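# Place the long carton centered between two short cartons

## Task

Lay the long carton flat in the space between the two short cartons, centered in that space and with the same face up as it had at the start. The two short cartons must finish where and how they began. The result only counts if it stays in place with no help from the robot, and at the end the tool must have released the carton and moved away from it.

## Robot and tools

ROBOT. There is one six-joint arm (a UR12e-type, joints from base: shoulder pan, shoulder lift, elbow, wrist 1, wrist 2, wrist 3) carrying a vacuum tool with four suction cups on two air channels. The controlled point is the cup point: the middle of the four cup rims when nothing is touching them. The cups point along the cup point's +z axis. In the cup point's own axes, the cups are at x = -35 and +35 mm; the pair at y = -70 mm is channel a and the pair at y = +70 mm is channel b. Each cup is 36 mm wide, and the tool body reaches 148 mm out on both sides along its y axis. Joint ranges in rad: pan -3.142 to 3.142, elbow 0.000 to 3.142, the others -6.283 to 6.283.

FRAME. All poses use the scene frame: origin on the table surface directly beneath the arm base, +z up, +y to the left when facing along +x. Lengths in metres, quaternions written w first (qw, qx, qy, qz). The base might not be level with the table, and the reported cup point position gets less accurate at long reach.

THE ROW. Every command is a row of 9 numbers: x, y, z, qw, qx, qy, qz, suction_a, suction_b. The first seven are an absolute pose (position and orientation) for the cup point in the scene frame, not an offset. suction_a and suction_b lie in [-1, 1]: +1 asks for full vacuum (roughly 75 kPa under ambient), a smaller positive value a fraction of that, and 0.01 or less switches the channel off. A channel keeps its last setting until changed. Repeat the wanted quaternion in every row; the reported one may have drifted. A row whose target lies more than 0.6 m from the last reported position along any cup-point axis is refused and nothing moves. On every control step the commanded pose is limited to 100 mm and 16 degrees from the measured one, and motion trails commands by about 0.17 s; if position and orientation can't both be met, position wins.

TOOLS.
- execute_actions: actions is a list holding at most one item. An empty list just reports the state. {"rows": [...], "steps": n} plays 1 to 15 rows, one per control step of 1/30 s, n up to 15 (default 15), repeating the final row if steps outnumber rows. {"steps": n} alone is a wait of up to 300 steps measured from the previous result, so your reply time uses some of them. Optional pictures (true/false) toggles camera images. A refused call does nothing.
- move: target is one 9-number row as above. The cup point follows a straight path to it lasting 0.5 to 10 s (cut off at 10 s), turning the short way. speed is the path's top speed in m/s, 0.002 to 0.5 (default 0.25); rotation is capped at twice that in rad/s. The real motion can lag, wander, and exceed speed, mostly with a nearly straight arm. Suction values are applied when the move begins. Optional stop_force (N, 13 to 80, not allowed in the first 0.2 s of a scene) halts the path once the wrist sensor sees that much extra push opposing the motion for two steps running, then backs up two steps and holds. Use it with very slow speeds to approach contact; the press can briefly overshoot the threshold, possibly double. It is measured along the line to target in the starting cup-point axes, so don't rely on it while rotating, and omit it when lifting off something or the move may stop immediately. Contacts above the wrist sensor are not sensed. Obstacles don't slow the path.
- wait: seconds, 0 to 10; sends nothing new.
- zoom_image: camera is "cam_high" or "cam_wrist"; region [x0, y0, x1, y1] in image pixels from the top-left, at most 504 by 504.
- read_manual: section "licences" (the default); only licence texts.
- finished_scene: scene is the number of the current scene; ends it for good and grades it.

RESULTS. The state line gives cup point position, quaternion and velocities in the scene frame. "Hand target" is the pose the controller is currently heading to; after an action the arm only continues to the last clipped pose, so check and send the remainder. "pose unreachable" and HELD mean the clearance check (which treats the base mount as arm) altered or blocked a command. A move adds a "move:" line with its ending: done, off_target, moving, held, fault, or contact (stop_force triggered; this overrides the others), plus limits=paced (pose clipped) or limits=held (some steps blocked, after which motion may jump faster), and the distance to target. Wrist force and Wrist torque are [x y z] in cup-point axes, pointing from a touched surface into the arm; expect up to about 5.5 N offset, about 3.4 N noise, saturation near 100 N; "no reading" is harmless. suction_measured_a/b show vacuum reached: near 0 means no seal; a good seal sits at most 0.17 below command (0.27 with both on). part_present_a/b switch to 1 at 0.54 and back to 0 below 0.49. MOTOR HOT appears at 70 °C; at 85 °C an OVER-TEMPERATURE FAULT brakes the arm for minutes. Images come from cam_high (fixed) and cam_wrist (on the tool), both 896x504; the given calibrations may be slightly off.

GRIPPING. Seal both cups of a channel fully on a smooth flat face, away from edges, seams or holes. If an active channel has an uncovered cup it starves the other channel. Vacuum shortens the cups by up to about 12 mm and can lift a resting object. To release: set the carton down on its support, switch both channels off, then retreat at least 15 mm. A cup stuck to the table pins the tool until its channel is turned off.

CAUTIONS. The arm is stiff: commanding even slightly past a firm contact can fault. A joint hitting its load limit (pan 290, lift 290, elbow 132, wrists 47.5 N m) or any external force of 150 N stops the arm for 10 s and discards the rest of the call. Approach slowly, avoid slams, drops and slips, and never let anything leave the table. Loose objects may occasionally be nudged by outside disturbances.

Each tool is called after "Request:" as name(argument=value, ...), one argument or row to a line, values as JSON.

## Session

Request:
execute_actions(
  actions=[],
)

Scene clock: 0.00 s of 6000.00 s.
end_effector_position=(+0.6280, -0.0202, +0.5105) suction_measured_a=0.00 part_present_a=0 suction_measured_b=0.00 part_present_b=0 end_effector_quat_wxyz=(-0.001, +0.716, +0.698, +0.003) end_effector_velocity=(-0.000, -0.000, -0.000) end_effector_angular_velocity=(-0.000, -0.000, -0.000)
Joint positions: [-0.281 -1.704  1.857 -1.726 -1.571 -1.852]
Joint velocities: [-0.001 -0.     0.    -0.     0.    -0.001]
Wrist force (N, on the end effector, along its own x y z axes, offset not removed): no reading
Wrist torque (N m, same axes, about the end effector's origin, offset not removed): no reading
Hand target: +0.628, -0.020, +0.511; -0.001, +0.716, +0.698, +0.003

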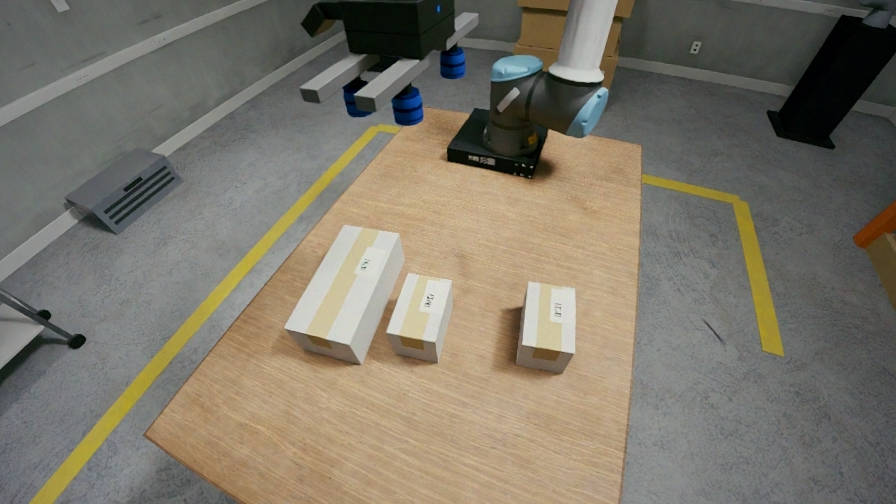

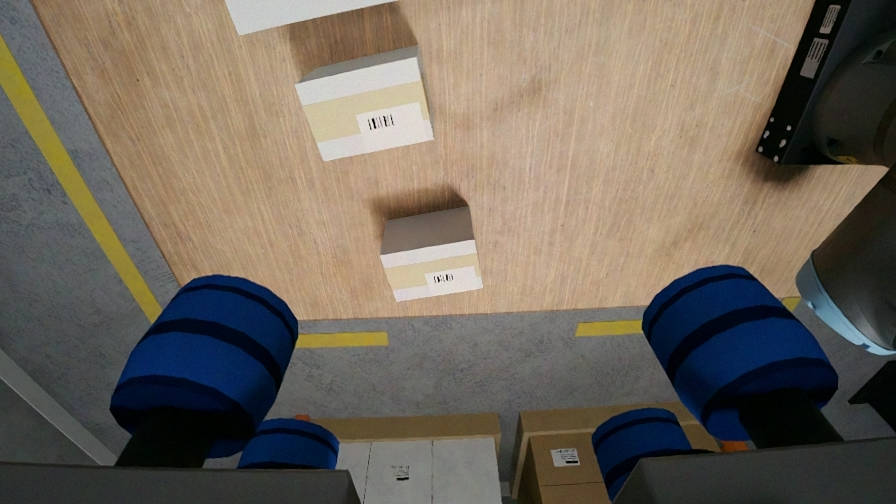

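Request:
zoom_image(
  camera="cam_high",
  region=[270, 210, 470, 380],
)

Request:
zoom_image(
  camera="cam_high",
  region=[380, 250, 600, 390],
)

Request:
zoom_image(
  camera="cam_wrist",
  region=[200, 0, 520, 320],
)

Region (270, 210, 470, 380) of cam_high's 896x504 image, scaled by 2.520, with more detail than that image has; it fills the top 428 rows of this view, and the rest is white.

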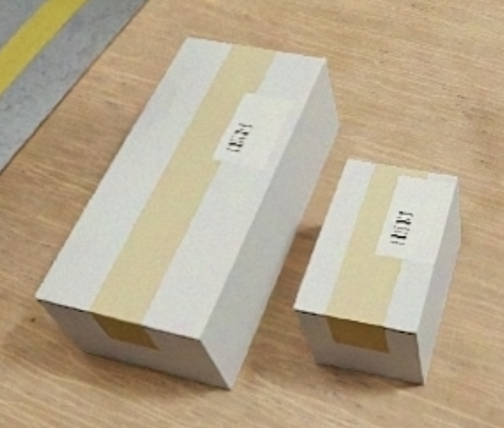

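Region (380, 250, 600, 390) of cam_high's 896x504 image, scaled by 2.291, with more detail than that image has; it fills the top 321 rows of this view, and the rest is white.

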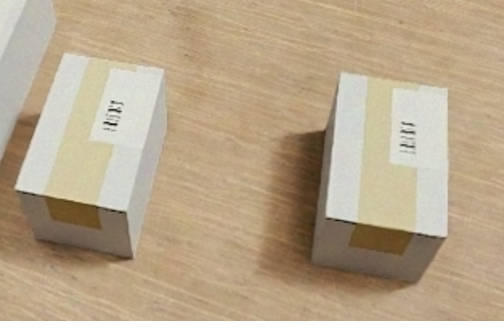

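Region (200, 0, 520, 320) of cam_wrist's 896x504 image, scaled by 1.575, with more detail than that image has.

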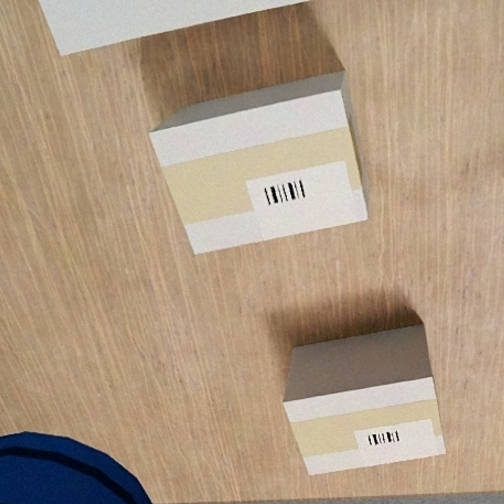

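Request:
move(
  target=[0.712, -0.196, 0.19, 0, 0.6574, 0.7536, 0, -1, -1],
  speed=0.25,
)

Scene clock: 52.83 s of 6000.00 s.
end_effector_position=(+0.7120, -0.1959, +0.1906) suction_measured_a=0.00 part_present_a=0 suction_measured_b=0.00 part_present_b=0 end_effector_quat_wxyz=(+0.000, +0.657, +0.754, -0.000) end_effector_velocity=(+0.001, -0.002, -0.002) end_effector_angular_velocity=(+0.000, +0.000, -0.000)
Joint positions: [-0.476 -1.28   2.021 -2.314 -1.578 -2.21 ]
Joint velocities: [-0.001  0.004 -0.001 -0.003 -0.    -0.001]
Wrist force (N, on the end effector, along its own x y z axes, offset not removed): [2.8 -1.7 2.1]
Wrist torque (N m, same axes, about the end effector's origin, offset not removed): [-0.09 -0.40 -0.06]
Hand target: +0.712, -0.196, +0.190; +0.000, +0.657, +0.754, -0.000
Off the commanded pose: 0.001 m, 0 deg.
After step 90, 47.60 s passed at rest.
move: done
camera_calibration (this result's frames):
cam_wrist: T_world_to_cam=[[-0.990653, -0.131348, 0.0368112, 0.678005], [-0.0856424, 0.808936, 0.581626, 0.160506], [-0.106173, 0.573036, -0.812623, 0.478427], [0, 0, 0, 1]] pos_world=[0.736209, -0.31494, 0.270469]

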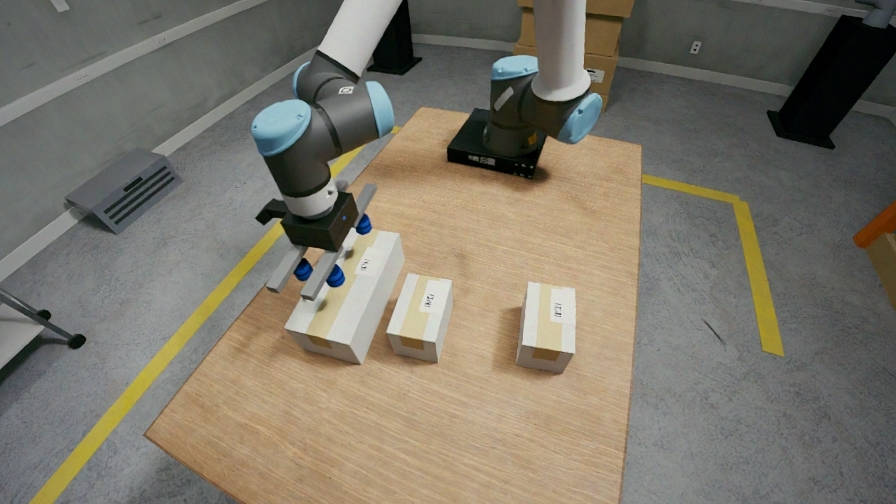

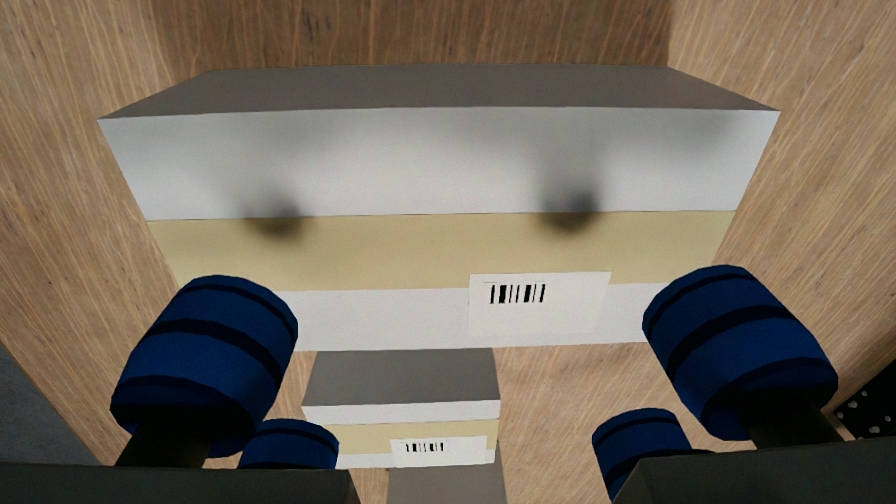

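Request:
move(
  target=[0.713, -0.196, 0.114, 0, 0.658, 0.753, 0, -1, -1],
  speed=0.1,
)

Request:
move(
  target=[0.713, -0.196, 0.094, 0, 0.658, 0.753, 0, 1, 1],
  speed=0.01,
  stop_force=20,
)

Scene clock: 63.90 s of 6000.00 s.
end_effector_position=(+0.7130, -0.1961, +0.1144) suction_measured_a=0.00 part_present_a=0 suction_measured_b=0.00 part_present_b=0 end_effector_quat_wxyz=(-0.000, +0.658, +0.753, -0.000) end_effector_velocity=(-0.000, +0.000, -0.003) end_effector_angular_velocity=(+0.001, +0.001, -0.001)
Joint positions: [-0.477 -1.178  2.059 -2.455 -1.577 -2.209]
Joint velocities: [-0.     0.004  0.001 -0.004  0.     0.001]
Wrist force (N, on the end effector, along its own x y z axes, offset not removed): [1.4 -3.6 1.8]
Wrist torque (N m, same axes, about the end effector's origin, offset not removed): [-0.44 -0.21 -0.03]
Hand target: +0.713, -0.196, +0.114; -0.000, +0.658, +0.753, -0.000
Off the commanded pose: 0.000 m, 0 deg.
After step 90, 6.77 s passed at rest.
move: done
camera_calibration (this result's frames):
cam_wrist: T_world_to_cam=[[-0.990875, -0.129752, 0.0364828, 0.682308], [-0.0844837, 0.808812, 0.581967, 0.2041], [-0.105019, 0.573575, -0.812394, 0.415973], [0, 0, 0, 1]] pos_world=[0.73701, -0.31514, 0.194262]

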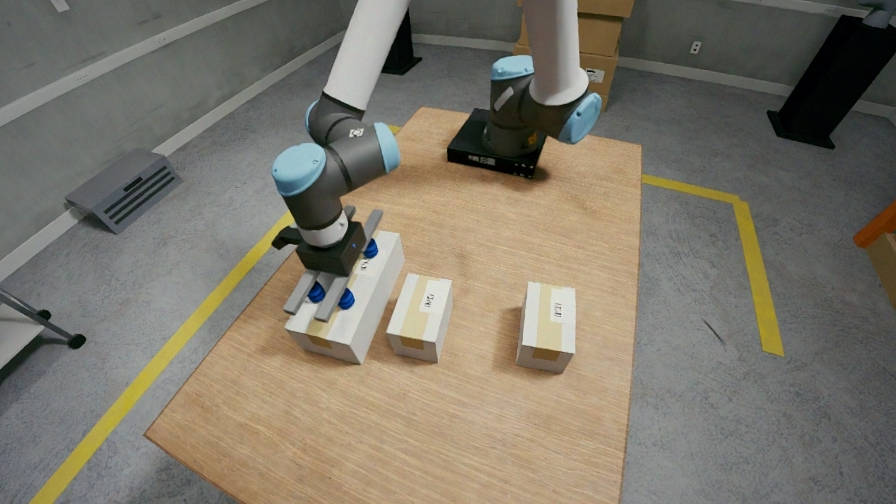

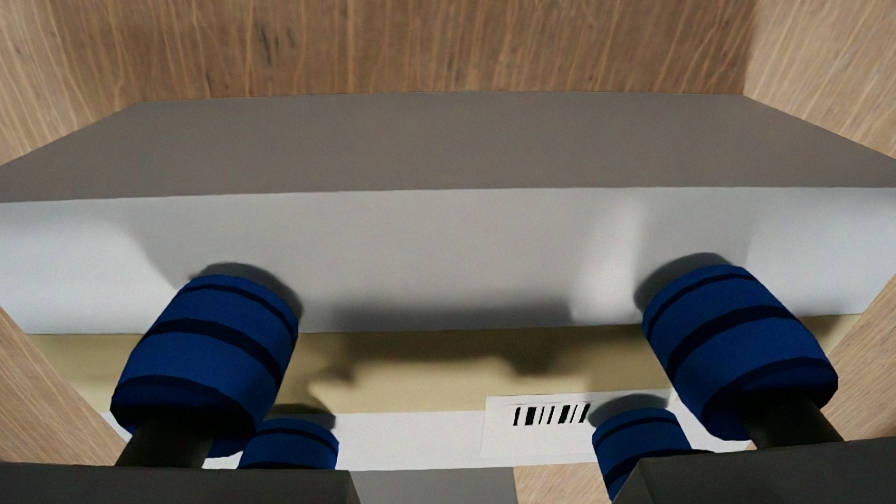

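Scene clock: 66.17 s of 6000.00 s.
end_effector_position=(+0.7131, -0.1960, +0.0944) suction_measured_a=0.86 part_present_a=1 suction_measured_b=0.86 part_present_b=1 end_effector_quat_wxyz=(+0.000, +0.658, +0.753, +0.000) end_effector_velocity=(+0.000, +0.001, -0.002) end_effector_angular_velocity=(-0.000, -0.001, +0.001)
Joint positions: [-0.477 -1.148  2.066 -2.491 -1.577 -2.209]
Joint velocities: [ 0.001  0.003  0.001 -0.005  0.    -0.   ]
Wrist force (N, on the end effector, along its own x y z axes, offset not removed): [5.3 -4.2 7.3]
Wrist torque (N m, same axes, about the end effector's origin, offset not removed): [-0.96 -0.97 -0.12]
Hand target: +0.713, -0.196, +0.094; -0.000, +0.658, +0.753, -0.000
Off the commanded pose: 0.000 m, 0 deg.
move: done
camera_calibration (this result's frames):
cam_wrist: T_world_to_cam=[[-0.990876, -0.129799, 0.0362965, 0.683107], [-0.0846401, 0.808853, 0.581887, 0.215849], [-0.104887, 0.573505, -0.812459, 0.399619], [0, 0, 0, 1]] pos_world=[0.737058, -0.315107, 0.17428]

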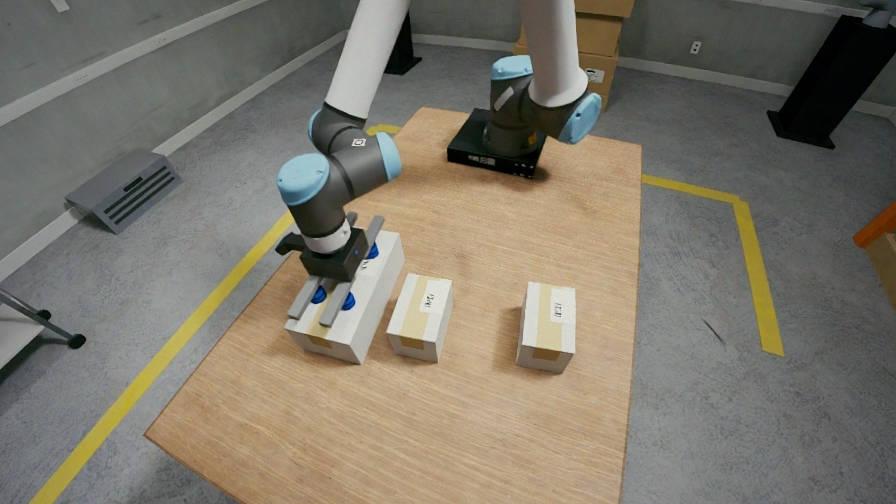

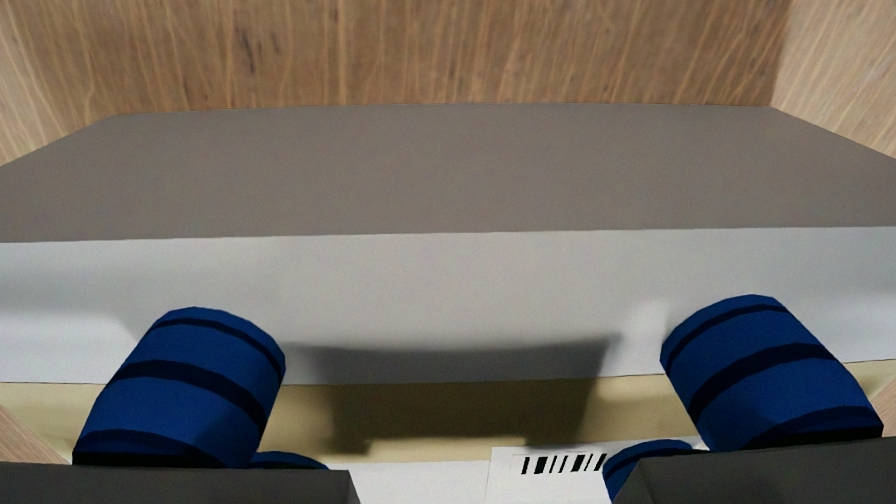

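Request:
move(
  target=[0.713, -0.196, 0.225, 0, 0.658, 0.753, 0, 1, 1],
  speed=0.15,
)

Request:
move(
  target=[0.686, 0.123, 0.222, 0, 0.6505, 0.7595, 0, 1, 1],
  speed=0.2,
)

Scene clock: 70.50 s of 6000.00 s.
end_effector_position=(+0.7129, -0.1959, +0.2246) suction_measured_a=0.88 part_present_a=1 suction_measured_b=0.88 part_present_b=1 end_effector_quat_wxyz=(+0.000, +0.658, +0.753, +0.000) end_effector_velocity=(-0.000, -0.001, +0.003) end_effector_angular_velocity=(-0.002, -0.000, -0.000)
Joint positions: [-0.475 -1.319  1.996 -2.251 -1.577 -2.207]
Joint velocities: [-0.001 -0.003 -0.002  0.004 -0.002 -0.001]
Wrist force (N, on the end effector, along its own x y z axes, offset not removed): [0.8 -3.6 19.1]
Wrist torque (N m, same axes, about the end effector's origin, offset not removed): [0.06 -0.20 -0.09]
Hand target: +0.713, -0.196, +0.225; +0.000, +0.658, +0.753, +0.000
Off the commanded pose: 0.000 m, 0 deg.
move: done
camera_calibration (this result's frames):
cam_wrist: T_world_to_cam=[[-0.990871, -0.129799, 0.0364307, 0.678197], [-0.0845528, 0.808807, 0.581964, 0.139915], [-0.105004, 0.573571, -0.812398, 0.505343], [0, 0, 0, 1]] pos_world=[0.736899, -0.314985, 0.304407]

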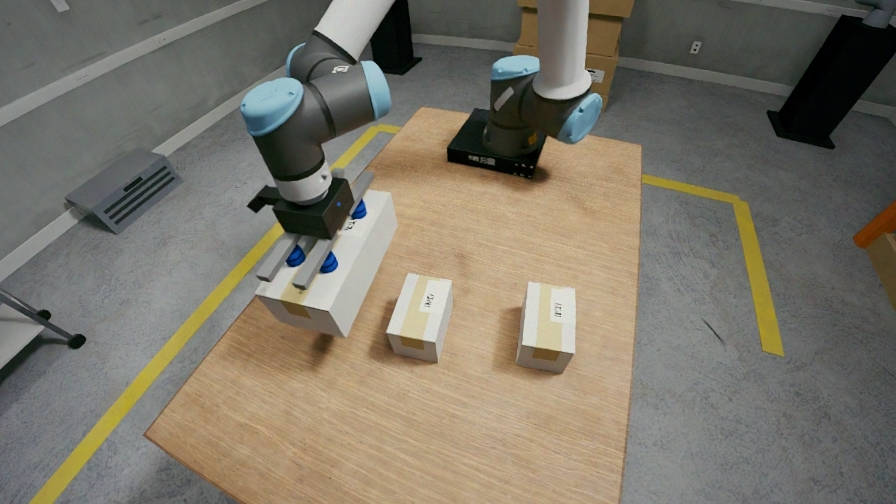

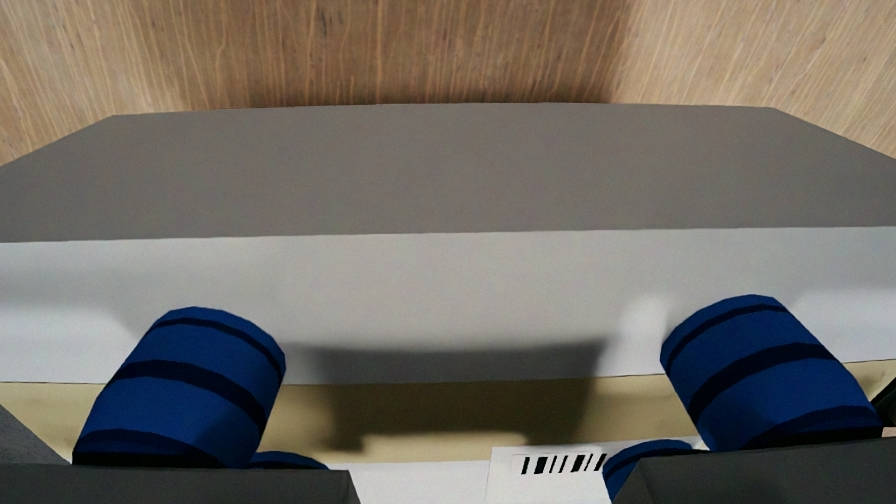

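Scene clock: 72.73 s of 6000.00 s.
end_effector_position=(+0.6861, +0.1225, +0.2219) suction_measured_a=0.88 part_present_a=1 suction_measured_b=0.88 part_present_b=1 end_effector_quat_wxyz=(-0.000, +0.651, +0.760, +0.000) end_effector_velocity=(-0.000, +0.003, -0.000) end_effector_angular_velocity=(+0.000, -0.000, -0.001)
Joint positions: [-0.045 -1.373  2.078 -2.275 -1.577 -1.797]
Joint velocities: [ 0.004  0.001 -0.001 -0.     0.     0.005]
Wrist force (N, on the end effector, along its own x y z axes, offset not removed): [1.8 -1.7 19.2]
Wrist torque (N m, same axes, about the end effector's origin, offset not removed): [0.35 -0.24 -0.11]
Hand target: +0.686, +0.123, +0.222; -0.000, +0.651, +0.760, +0.000
Off the commanded pose: 0.001 m, 0 deg.
move: done
camera_calibration (this result's frames):
cam_wrist: T_world_to_cam=[[-0.988112, -0.149466, 0.0359807, 0.693686], [-0.100783, 0.806509, 0.582568, -0.107071], [-0.116093, 0.572017, -0.811985, 0.325474], [0, 0, 0, 1]] pos_world=[0.712434, 0.00385966, 0.301697]

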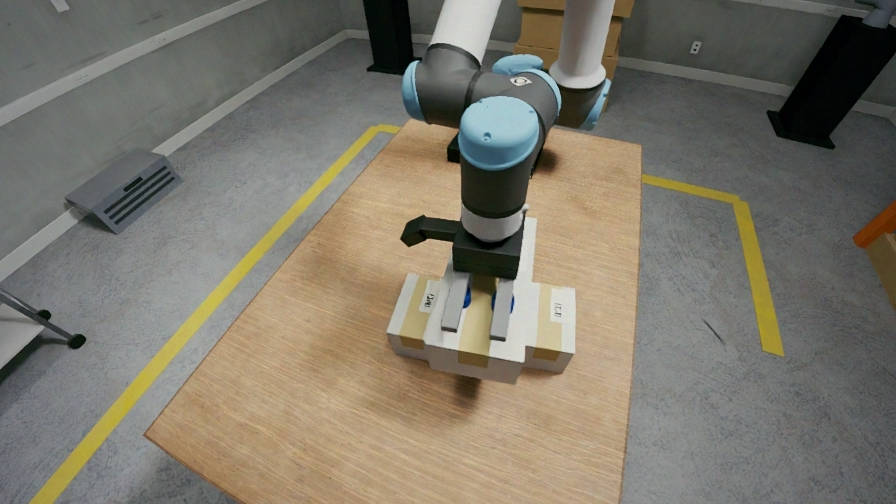

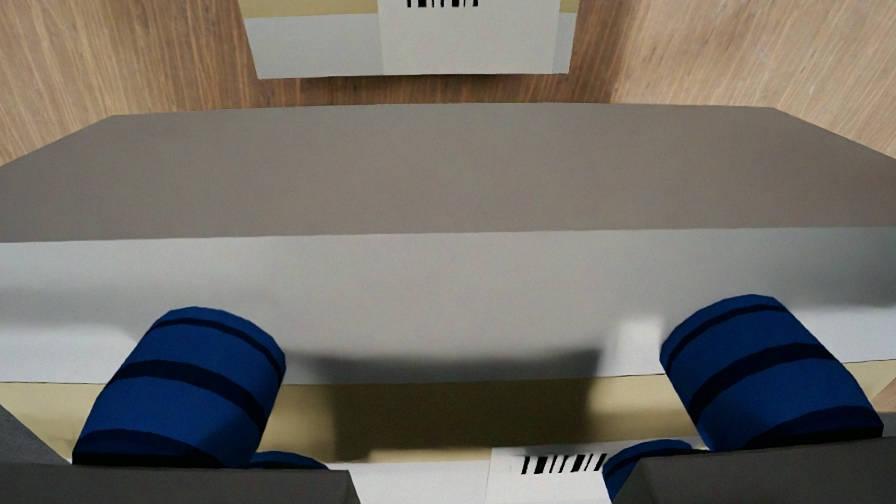

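Request:
zoom_image(
  camera="cam_wrist",
  region=[230, 40, 430, 140],
)

Request:
zoom_image(
  camera="cam_wrist",
  region=[420, 40, 620, 140],
)

Request:
zoom_image(
  camera="cam_high",
  region=[380, 260, 600, 400],
)

Region (230, 40, 430, 140) of cam_wrist's 896x504 image, scaled by 2.520, with more detail than that image has.

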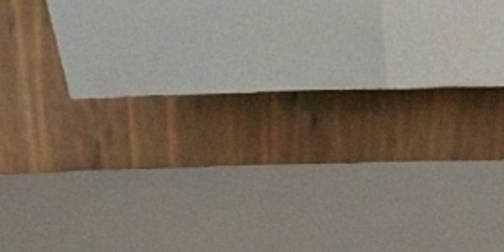

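Region (420, 40, 620, 140) of cam_wrist's 896x504 image, scaled by 2.520, with more detail than that image has.

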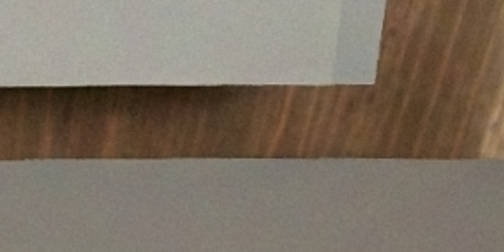

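Region (380, 260, 600, 400) of cam_high's 896x504 image, scaled by 2.291, with more detail than that image has; it fills the top 321 rows of this view, and the rest is white.

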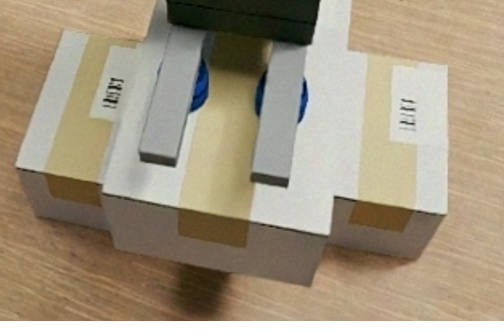

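Request:
move(
  target=[0.688, 0.1236, 0.104, 0, 0.6496, 0.7603, 0, 1, 1],
  speed=0.06,
  stop_force=15,
)

Scene clock: 92.67 s of 6000.00 s.
end_effector_position=(+0.6881, +0.1236, +0.1044) suction_measured_a=0.88 part_present_a=1 suction_measured_b=0.88 part_present_b=1 end_effector_quat_wxyz=(-0.000, +0.650, +0.760, -0.000) end_effector_velocity=(-0.000, -0.002, -0.003) end_effector_angular_velocity=(-0.003, +0.001, -0.000)
Joint positions: [-0.044 -1.207  2.141 -2.505 -1.578 -1.798]
Joint velocities: [-0.001  0.004  0.001 -0.004 -0.003 -0.001]
Wrist force (N, on the end effector, along its own x y z axes, offset not removed): [0.7 -0.3 18.6]
Wrist torque (N m, same axes, about the end effector's origin, offset not removed): [0.48 -0.16 -0.10]
Hand target: +0.688, +0.124, +0.104; -0.000, +0.650, +0.760, -0.000
Off the commanded pose: 0.000 m, 0 deg.
move: done
camera_calibration (this result's frames):
cam_wrist: T_world_to_cam=[[-0.987736, -0.15181, 0.0364751, 0.700004], [-0.102499, 0.806729, 0.581965, -0.0380618], [-0.117774, 0.571089, -0.812396, 0.230957], [0, 0, 0, 1]] pos_world=[0.714719, 0.00507622, 0.184246]

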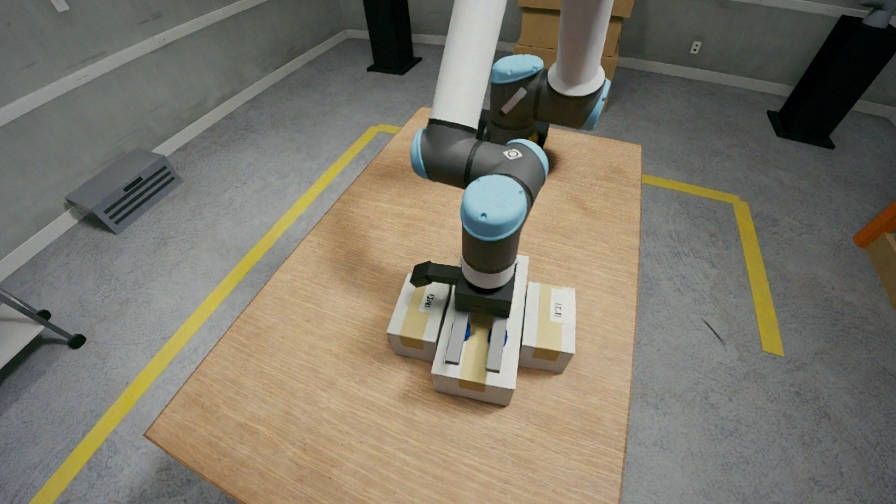

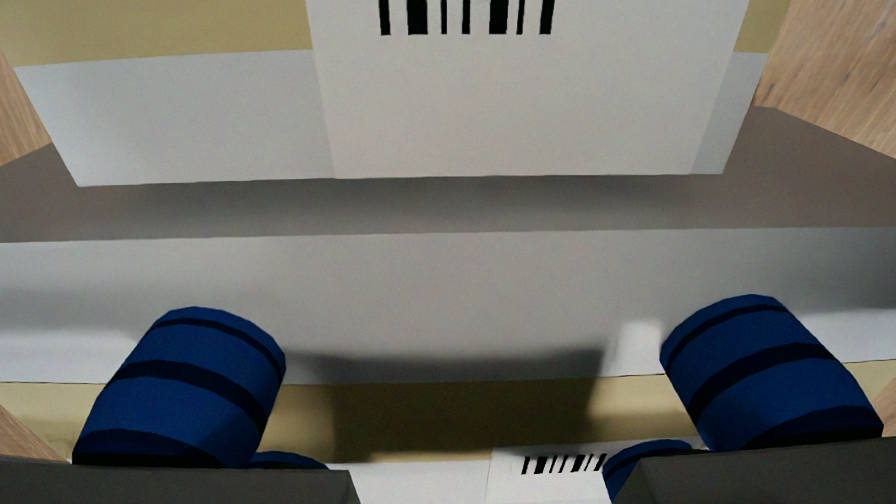

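Request:
zoom_image(
  camera="cam_high",
  region=[420, 270, 560, 410],
)

Region (420, 270, 560, 410) of cam_high's 896x504 image, scaled by 3.600, with more detail than that image has.

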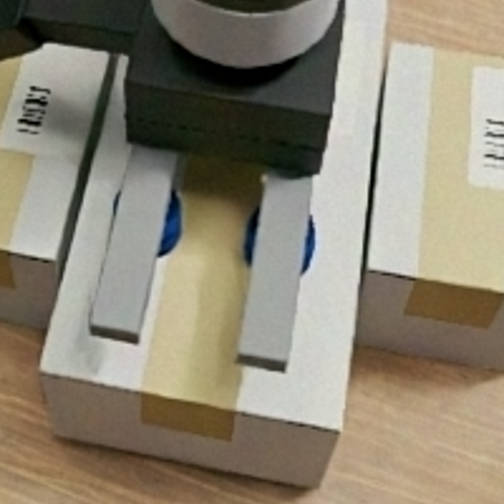

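Request:
zoom_image(
  camera="cam_high",
  region=[425, 290, 465, 350],
)

Request:
zoom_image(
  camera="cam_high",
  region=[505, 290, 545, 350],
)

Region (425, 290, 465, 350) of cam_high's 896x504 image, scaled by 8.400, with more detail than that image has.

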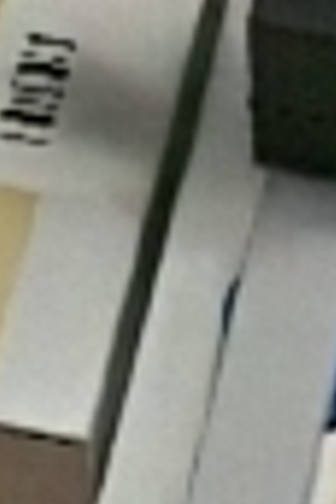

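Region (505, 290, 545, 350) of cam_high's 896x504 image, scaled by 8.400, with more detail than that image has.

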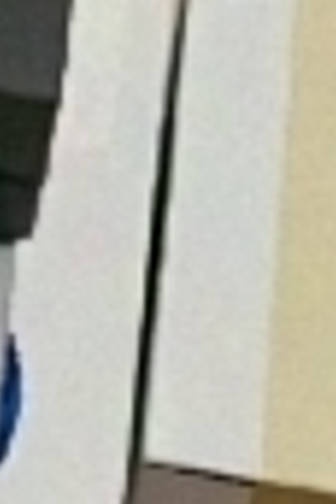

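Request:
move(
  target=[0.6888, 0.1219, 0.098, 0, 0.649, 0.7608, 0, 1, 1],
  speed=0.01,
)

Request:
zoom_image(
  camera="cam_high",
  region=[425, 280, 465, 350],
)

Request:
zoom_image(
  camera="cam_high",
  region=[505, 280, 545, 350],
)

Scene clock: 109.40 s of 6000.00 s.
end_effector_position=(+0.6888, +0.1220, +0.0983) suction_measured_a=0.88 part_present_a=1 suction_measured_b=0.88 part_present_b=1 end_effector_quat_wxyz=(-0.000, +0.649, +0.761, -0.000) end_effector_velocity=(+0.000, -0.001, -0.003) end_effector_angular_velocity=(+0.001, +0.001, +0.000)
Joint positions: [-0.047 -1.197  2.143 -2.516 -1.578 -1.802]
Joint velocities: [-0.002  0.004  0.001 -0.004  0.001 -0.002]
Wrist force (N, on the end effector, along its own x y z axes, offset not removed): [3.4 -2.5 15.6]
Wrist torque (N m, same axes, about the end effector's origin, offset not removed): [0.24 -0.51 -0.07]
Hand target: +0.689, +0.122, +0.098; +0.000, +0.649, +0.761, -0.000
Off the commanded pose: 0.000 m, 0 deg.
move: done
camera_calibration (this result's frames):
cam_wrist: T_world_to_cam=[[-0.987508, -0.153291, 0.0364805, 0.70068], [-0.103706, 0.80658, 0.581957, -0.0323063], [-0.118633, 0.570904, -0.812401, 0.227608], [0, 0, 0, 1]] pos_world=[0.715578, 0.00352305, 0.178148]

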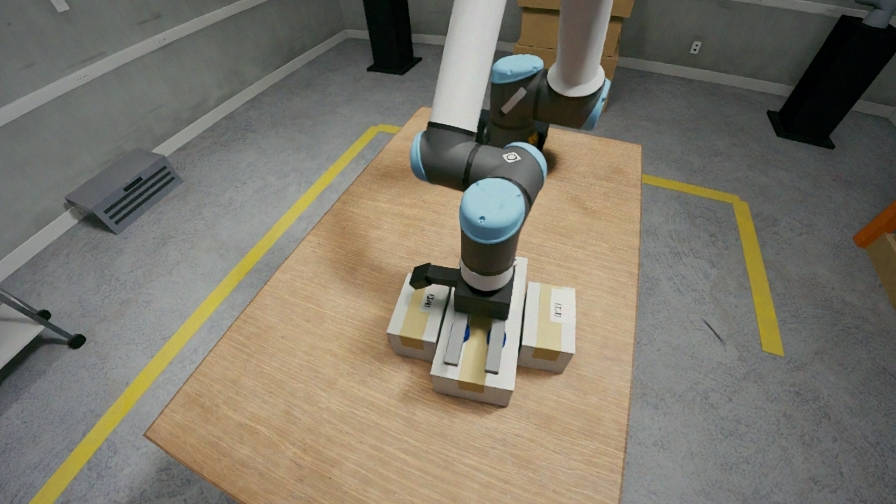

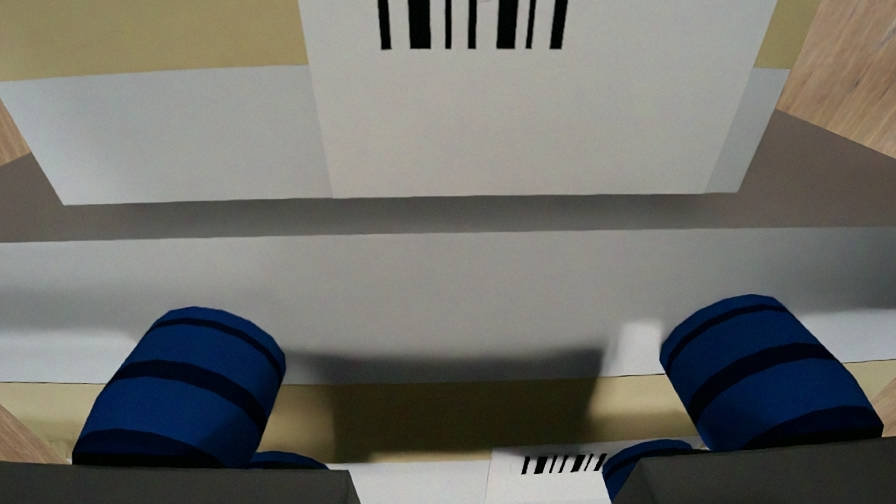

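Region (425, 280, 465, 350) of cam_high's 896x504 image, scaled by 7.200, with more detail than that image has; it fills the left 288 columns of this view, and the rest is white.

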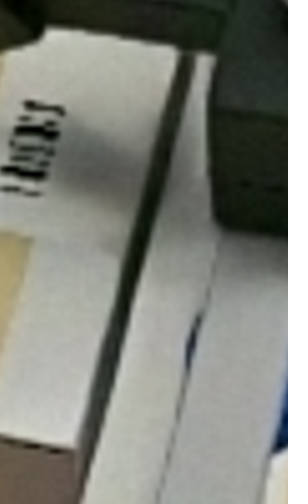

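Region (505, 280, 545, 350) of cam_high's 896x504 image, scaled by 7.200, with more detail than that image has; it fills the left 288 columns of this view, and the rest is white.

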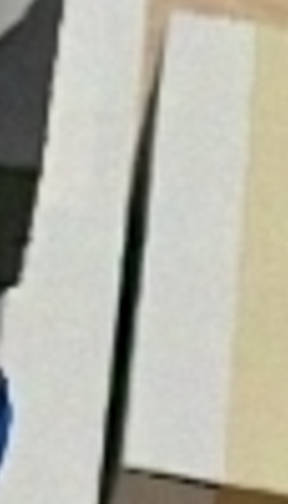

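Request:
move(
  target=[0.6888, 0.1219, 0.088, 0, 0.649, 0.7608, 0, 1, 1],
  speed=0.004,
  stop_force=15,
)

Scene clock: 113.27 s of 6000.00 s.
end_effector_position=(+0.6889, +0.1219, +0.0940) suction_measured_a=0.88 part_present_a=1 suction_measured_b=0.88 part_present_b=1 end_effector_quat_wxyz=(+0.000, +0.649, +0.761, +0.000) end_effector_velocity=(-0.001, -0.000, +0.000) end_effector_angular_velocity=(+0.000, +0.003, -0.000)
Joint positions: [-0.047 -1.19   2.144 -2.525 -1.578 -1.803]
Joint velocities: [-0.    -0.001  0.     0.004  0.    -0.   ]
Wrist force (N, on the end effector, along its own x y z axes, offset not removed): [3.2 -2.8 -3.7]
Wrist torque (N m, same axes, about the end effector's origin, offset not removed): [-2.69 -1.06 -0.02]
Hand target: +0.689, +0.122, +0.094; +0.000, +0.649, +0.761, +0.000
Off the commanded pose: 0.006 m, 0 deg.
move: contact
camera_calibration (this result's frames):
cam_wrist: T_world_to_cam=[[-0.987503, -0.153365, 0.0363014, 0.700957], [-0.103875, 0.806579, 0.581927, -0.029569], [-0.118528, 0.570884, -0.81243, 0.224079], [0, 0, 0, 1]] pos_world=[0.715685, 0.00342929, 0.17381]

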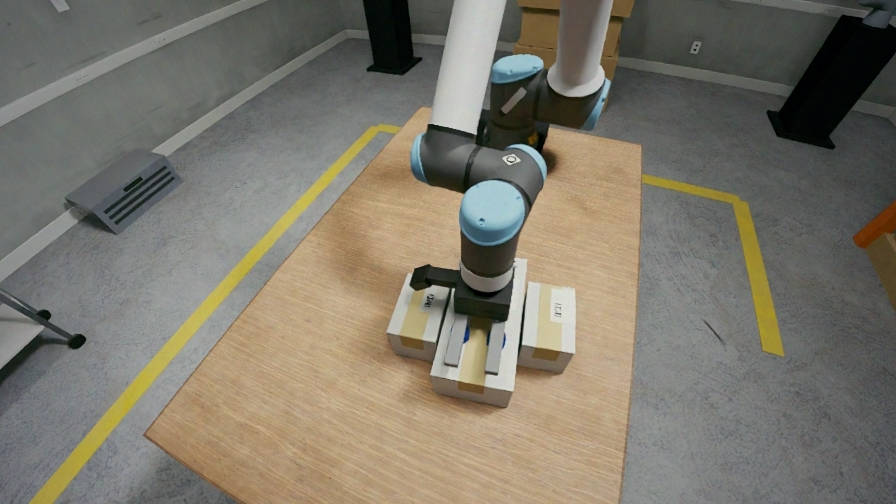

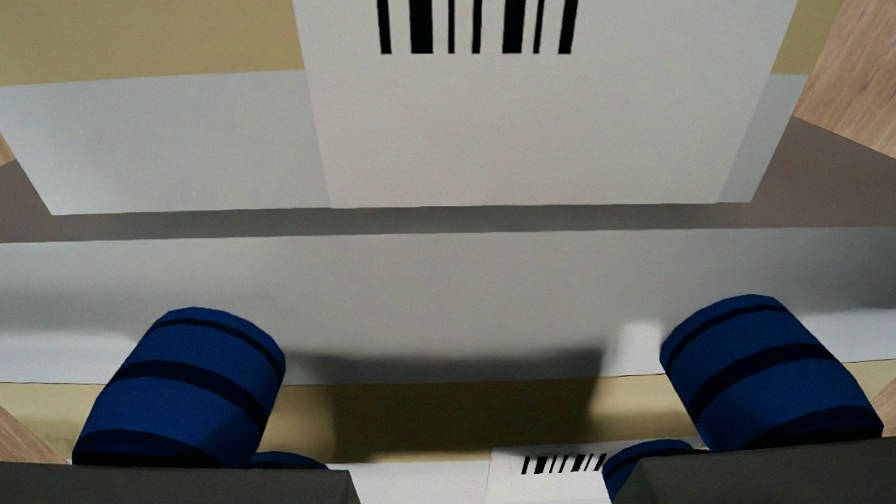

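Contact made. Release the vacuum in place.

Request:
execute_actions(
  actions=[
    {"rows": [[0.6888, 0.1219, 0.094, 0, 0.649, 0.7608, 0, -1, -1]], "steps": 15},
  ],
  pictures=false,
)

Scene clock: 115.90 s of 6000.00 s.
end_effector_position=(+0.6890, +0.1219, +0.0943) suction_measured_a=0.00 part_present_a=0 suction_measured_b=0.00 part_present_b=0 end_effector_quat_wxyz=(+0.000, +0.649, +0.761, +0.000) end_effector_velocity=(-0.001, +0.000, -0.001) end_effector_angular_velocity=(-0.000, +0.003, -0.003)
Joint positions: [-0.047 -1.191  2.144 -2.524 -1.578 -1.803]
Joint velocities: [ 0.     0.001  0.001  0.001 -0.     0.003]
Wrist force (N, on the end effector, along its own x y z axes, offset not removed): [3.8 -7.9 -53.3]
Wrist torque (N m, same axes, about the end effector's origin, offset not removed): [-0.50 -0.41 -0.06]
Hand target: +0.689, +0.122, +0.094; -0.000, +0.649, +0.761, +0.000
Off the commanded pose: 0.000 m, 0 deg.
Steps of this call (steps 1 to 64: nothing new was sent; steps 65 to 79: all 15 steps of this action). Readings (end_effector_position | what the end effector reports):
65: (+0.6889, +0.1219, +0.0943) | suction_measured_a=0.58 part_present_a=1 suction_measured_b=0.58 part_present_b=1
66: (+0.6889, +0.1219, +0.0943) | suction_measured_a=0.11 part_present_a=0 suction_measured_b=0.10 part_present_b=0
68: (+0.6892, +0.1219, +0.0945) | suction_measured_a=0.00 part_present_a=0 suction_measured_b=0.00 part_present_b=0
72: (+0.6892, +0.1219, +0.0945) | suction_measured_a=0.00 part_present_a=0 suction_measured_b=0.00 part_present_b=0
79: the state above

Request:
move(
  target=[0.66, 0.118, 0.33, 0, 0.649, 0.7608, 0, -1, -1],
  speed=0.2,
)

Scene clock: 124.03 s of 6000.00 s.
end_effector_position=(+0.6599, +0.1180, +0.3295) suction_measured_a=0.00 part_present_a=0 suction_measured_b=0.00 part_present_b=0 end_effector_quat_wxyz=(+0.000, +0.649, +0.761, +0.000) end_effector_velocity=(-0.001, +0.000, +0.002) end_effector_angular_velocity=(+0.001, +0.001, +0.001)
Joint positions: [-0.053 -1.527  2.027 -2.07  -1.578 -1.809]
Joint velocities: [ 0.    -0.002 -0.002  0.005  0.001 -0.001]
Wrist force (N, on the end effector, along its own x y z axes, offset not removed): [4.8 -1.9 0.8]
Wrist torque (N m, same axes, about the end effector's origin, offset not removed): [-0.15 -0.68 -0.04]
Hand target: +0.660, +0.118, +0.330; +0.000, +0.649, +0.761, -0.000
Off the commanded pose: 0.001 m, 0 deg.
After step 90, 3.27 s passed at rest.
move: done
camera_calibration (this result's frames):
cam_wrist: T_world_to_cam=[[-0.987499, -0.153355, 0.0364273, 0.663111], [-0.103791, 0.806574, 0.581949, -0.16658], [-0.118626, 0.570894, -0.812409, 0.414224], [0, 0, 0, 1]] pos_world=[0.68667, -0.000427798, 0.409305]

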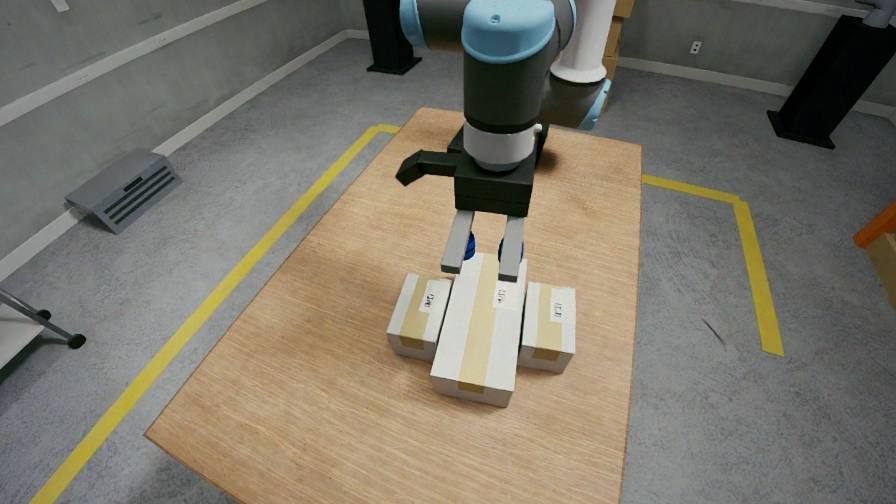

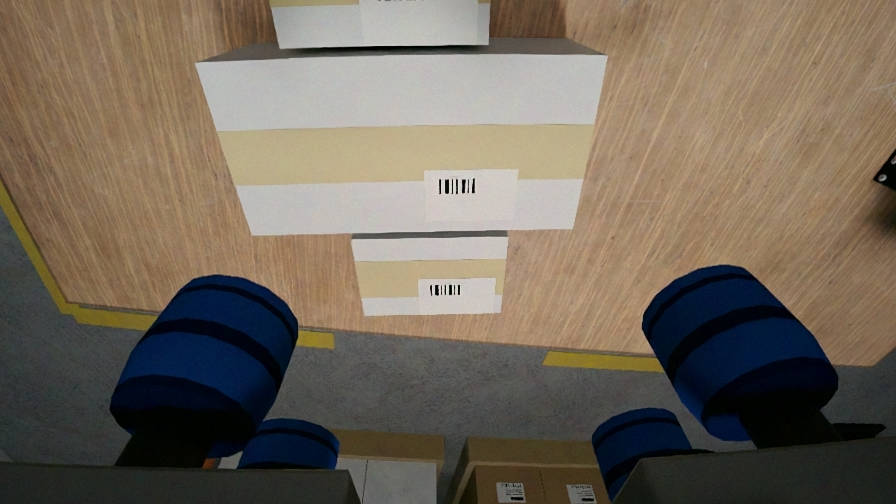

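Request:
zoom_image(
  camera="cam_high",
  region=[420, 270, 560, 410],
)

Region (420, 270, 560, 410) of cam_high's 896x504 image, scaled by 3.600, with more detail than that image has.

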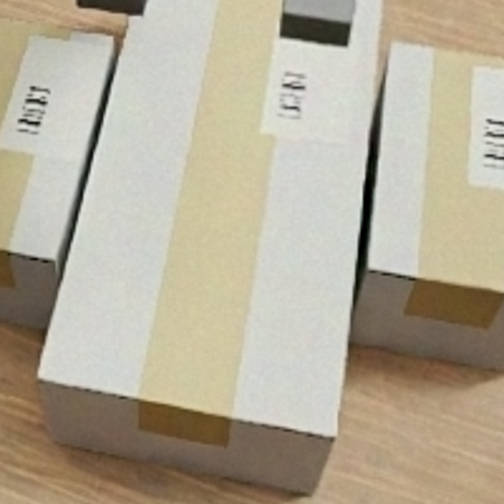

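Centered with even gaps on both sides.

Request:
finished_scene(
  scene=1,
)

The scene is finished: the task was done.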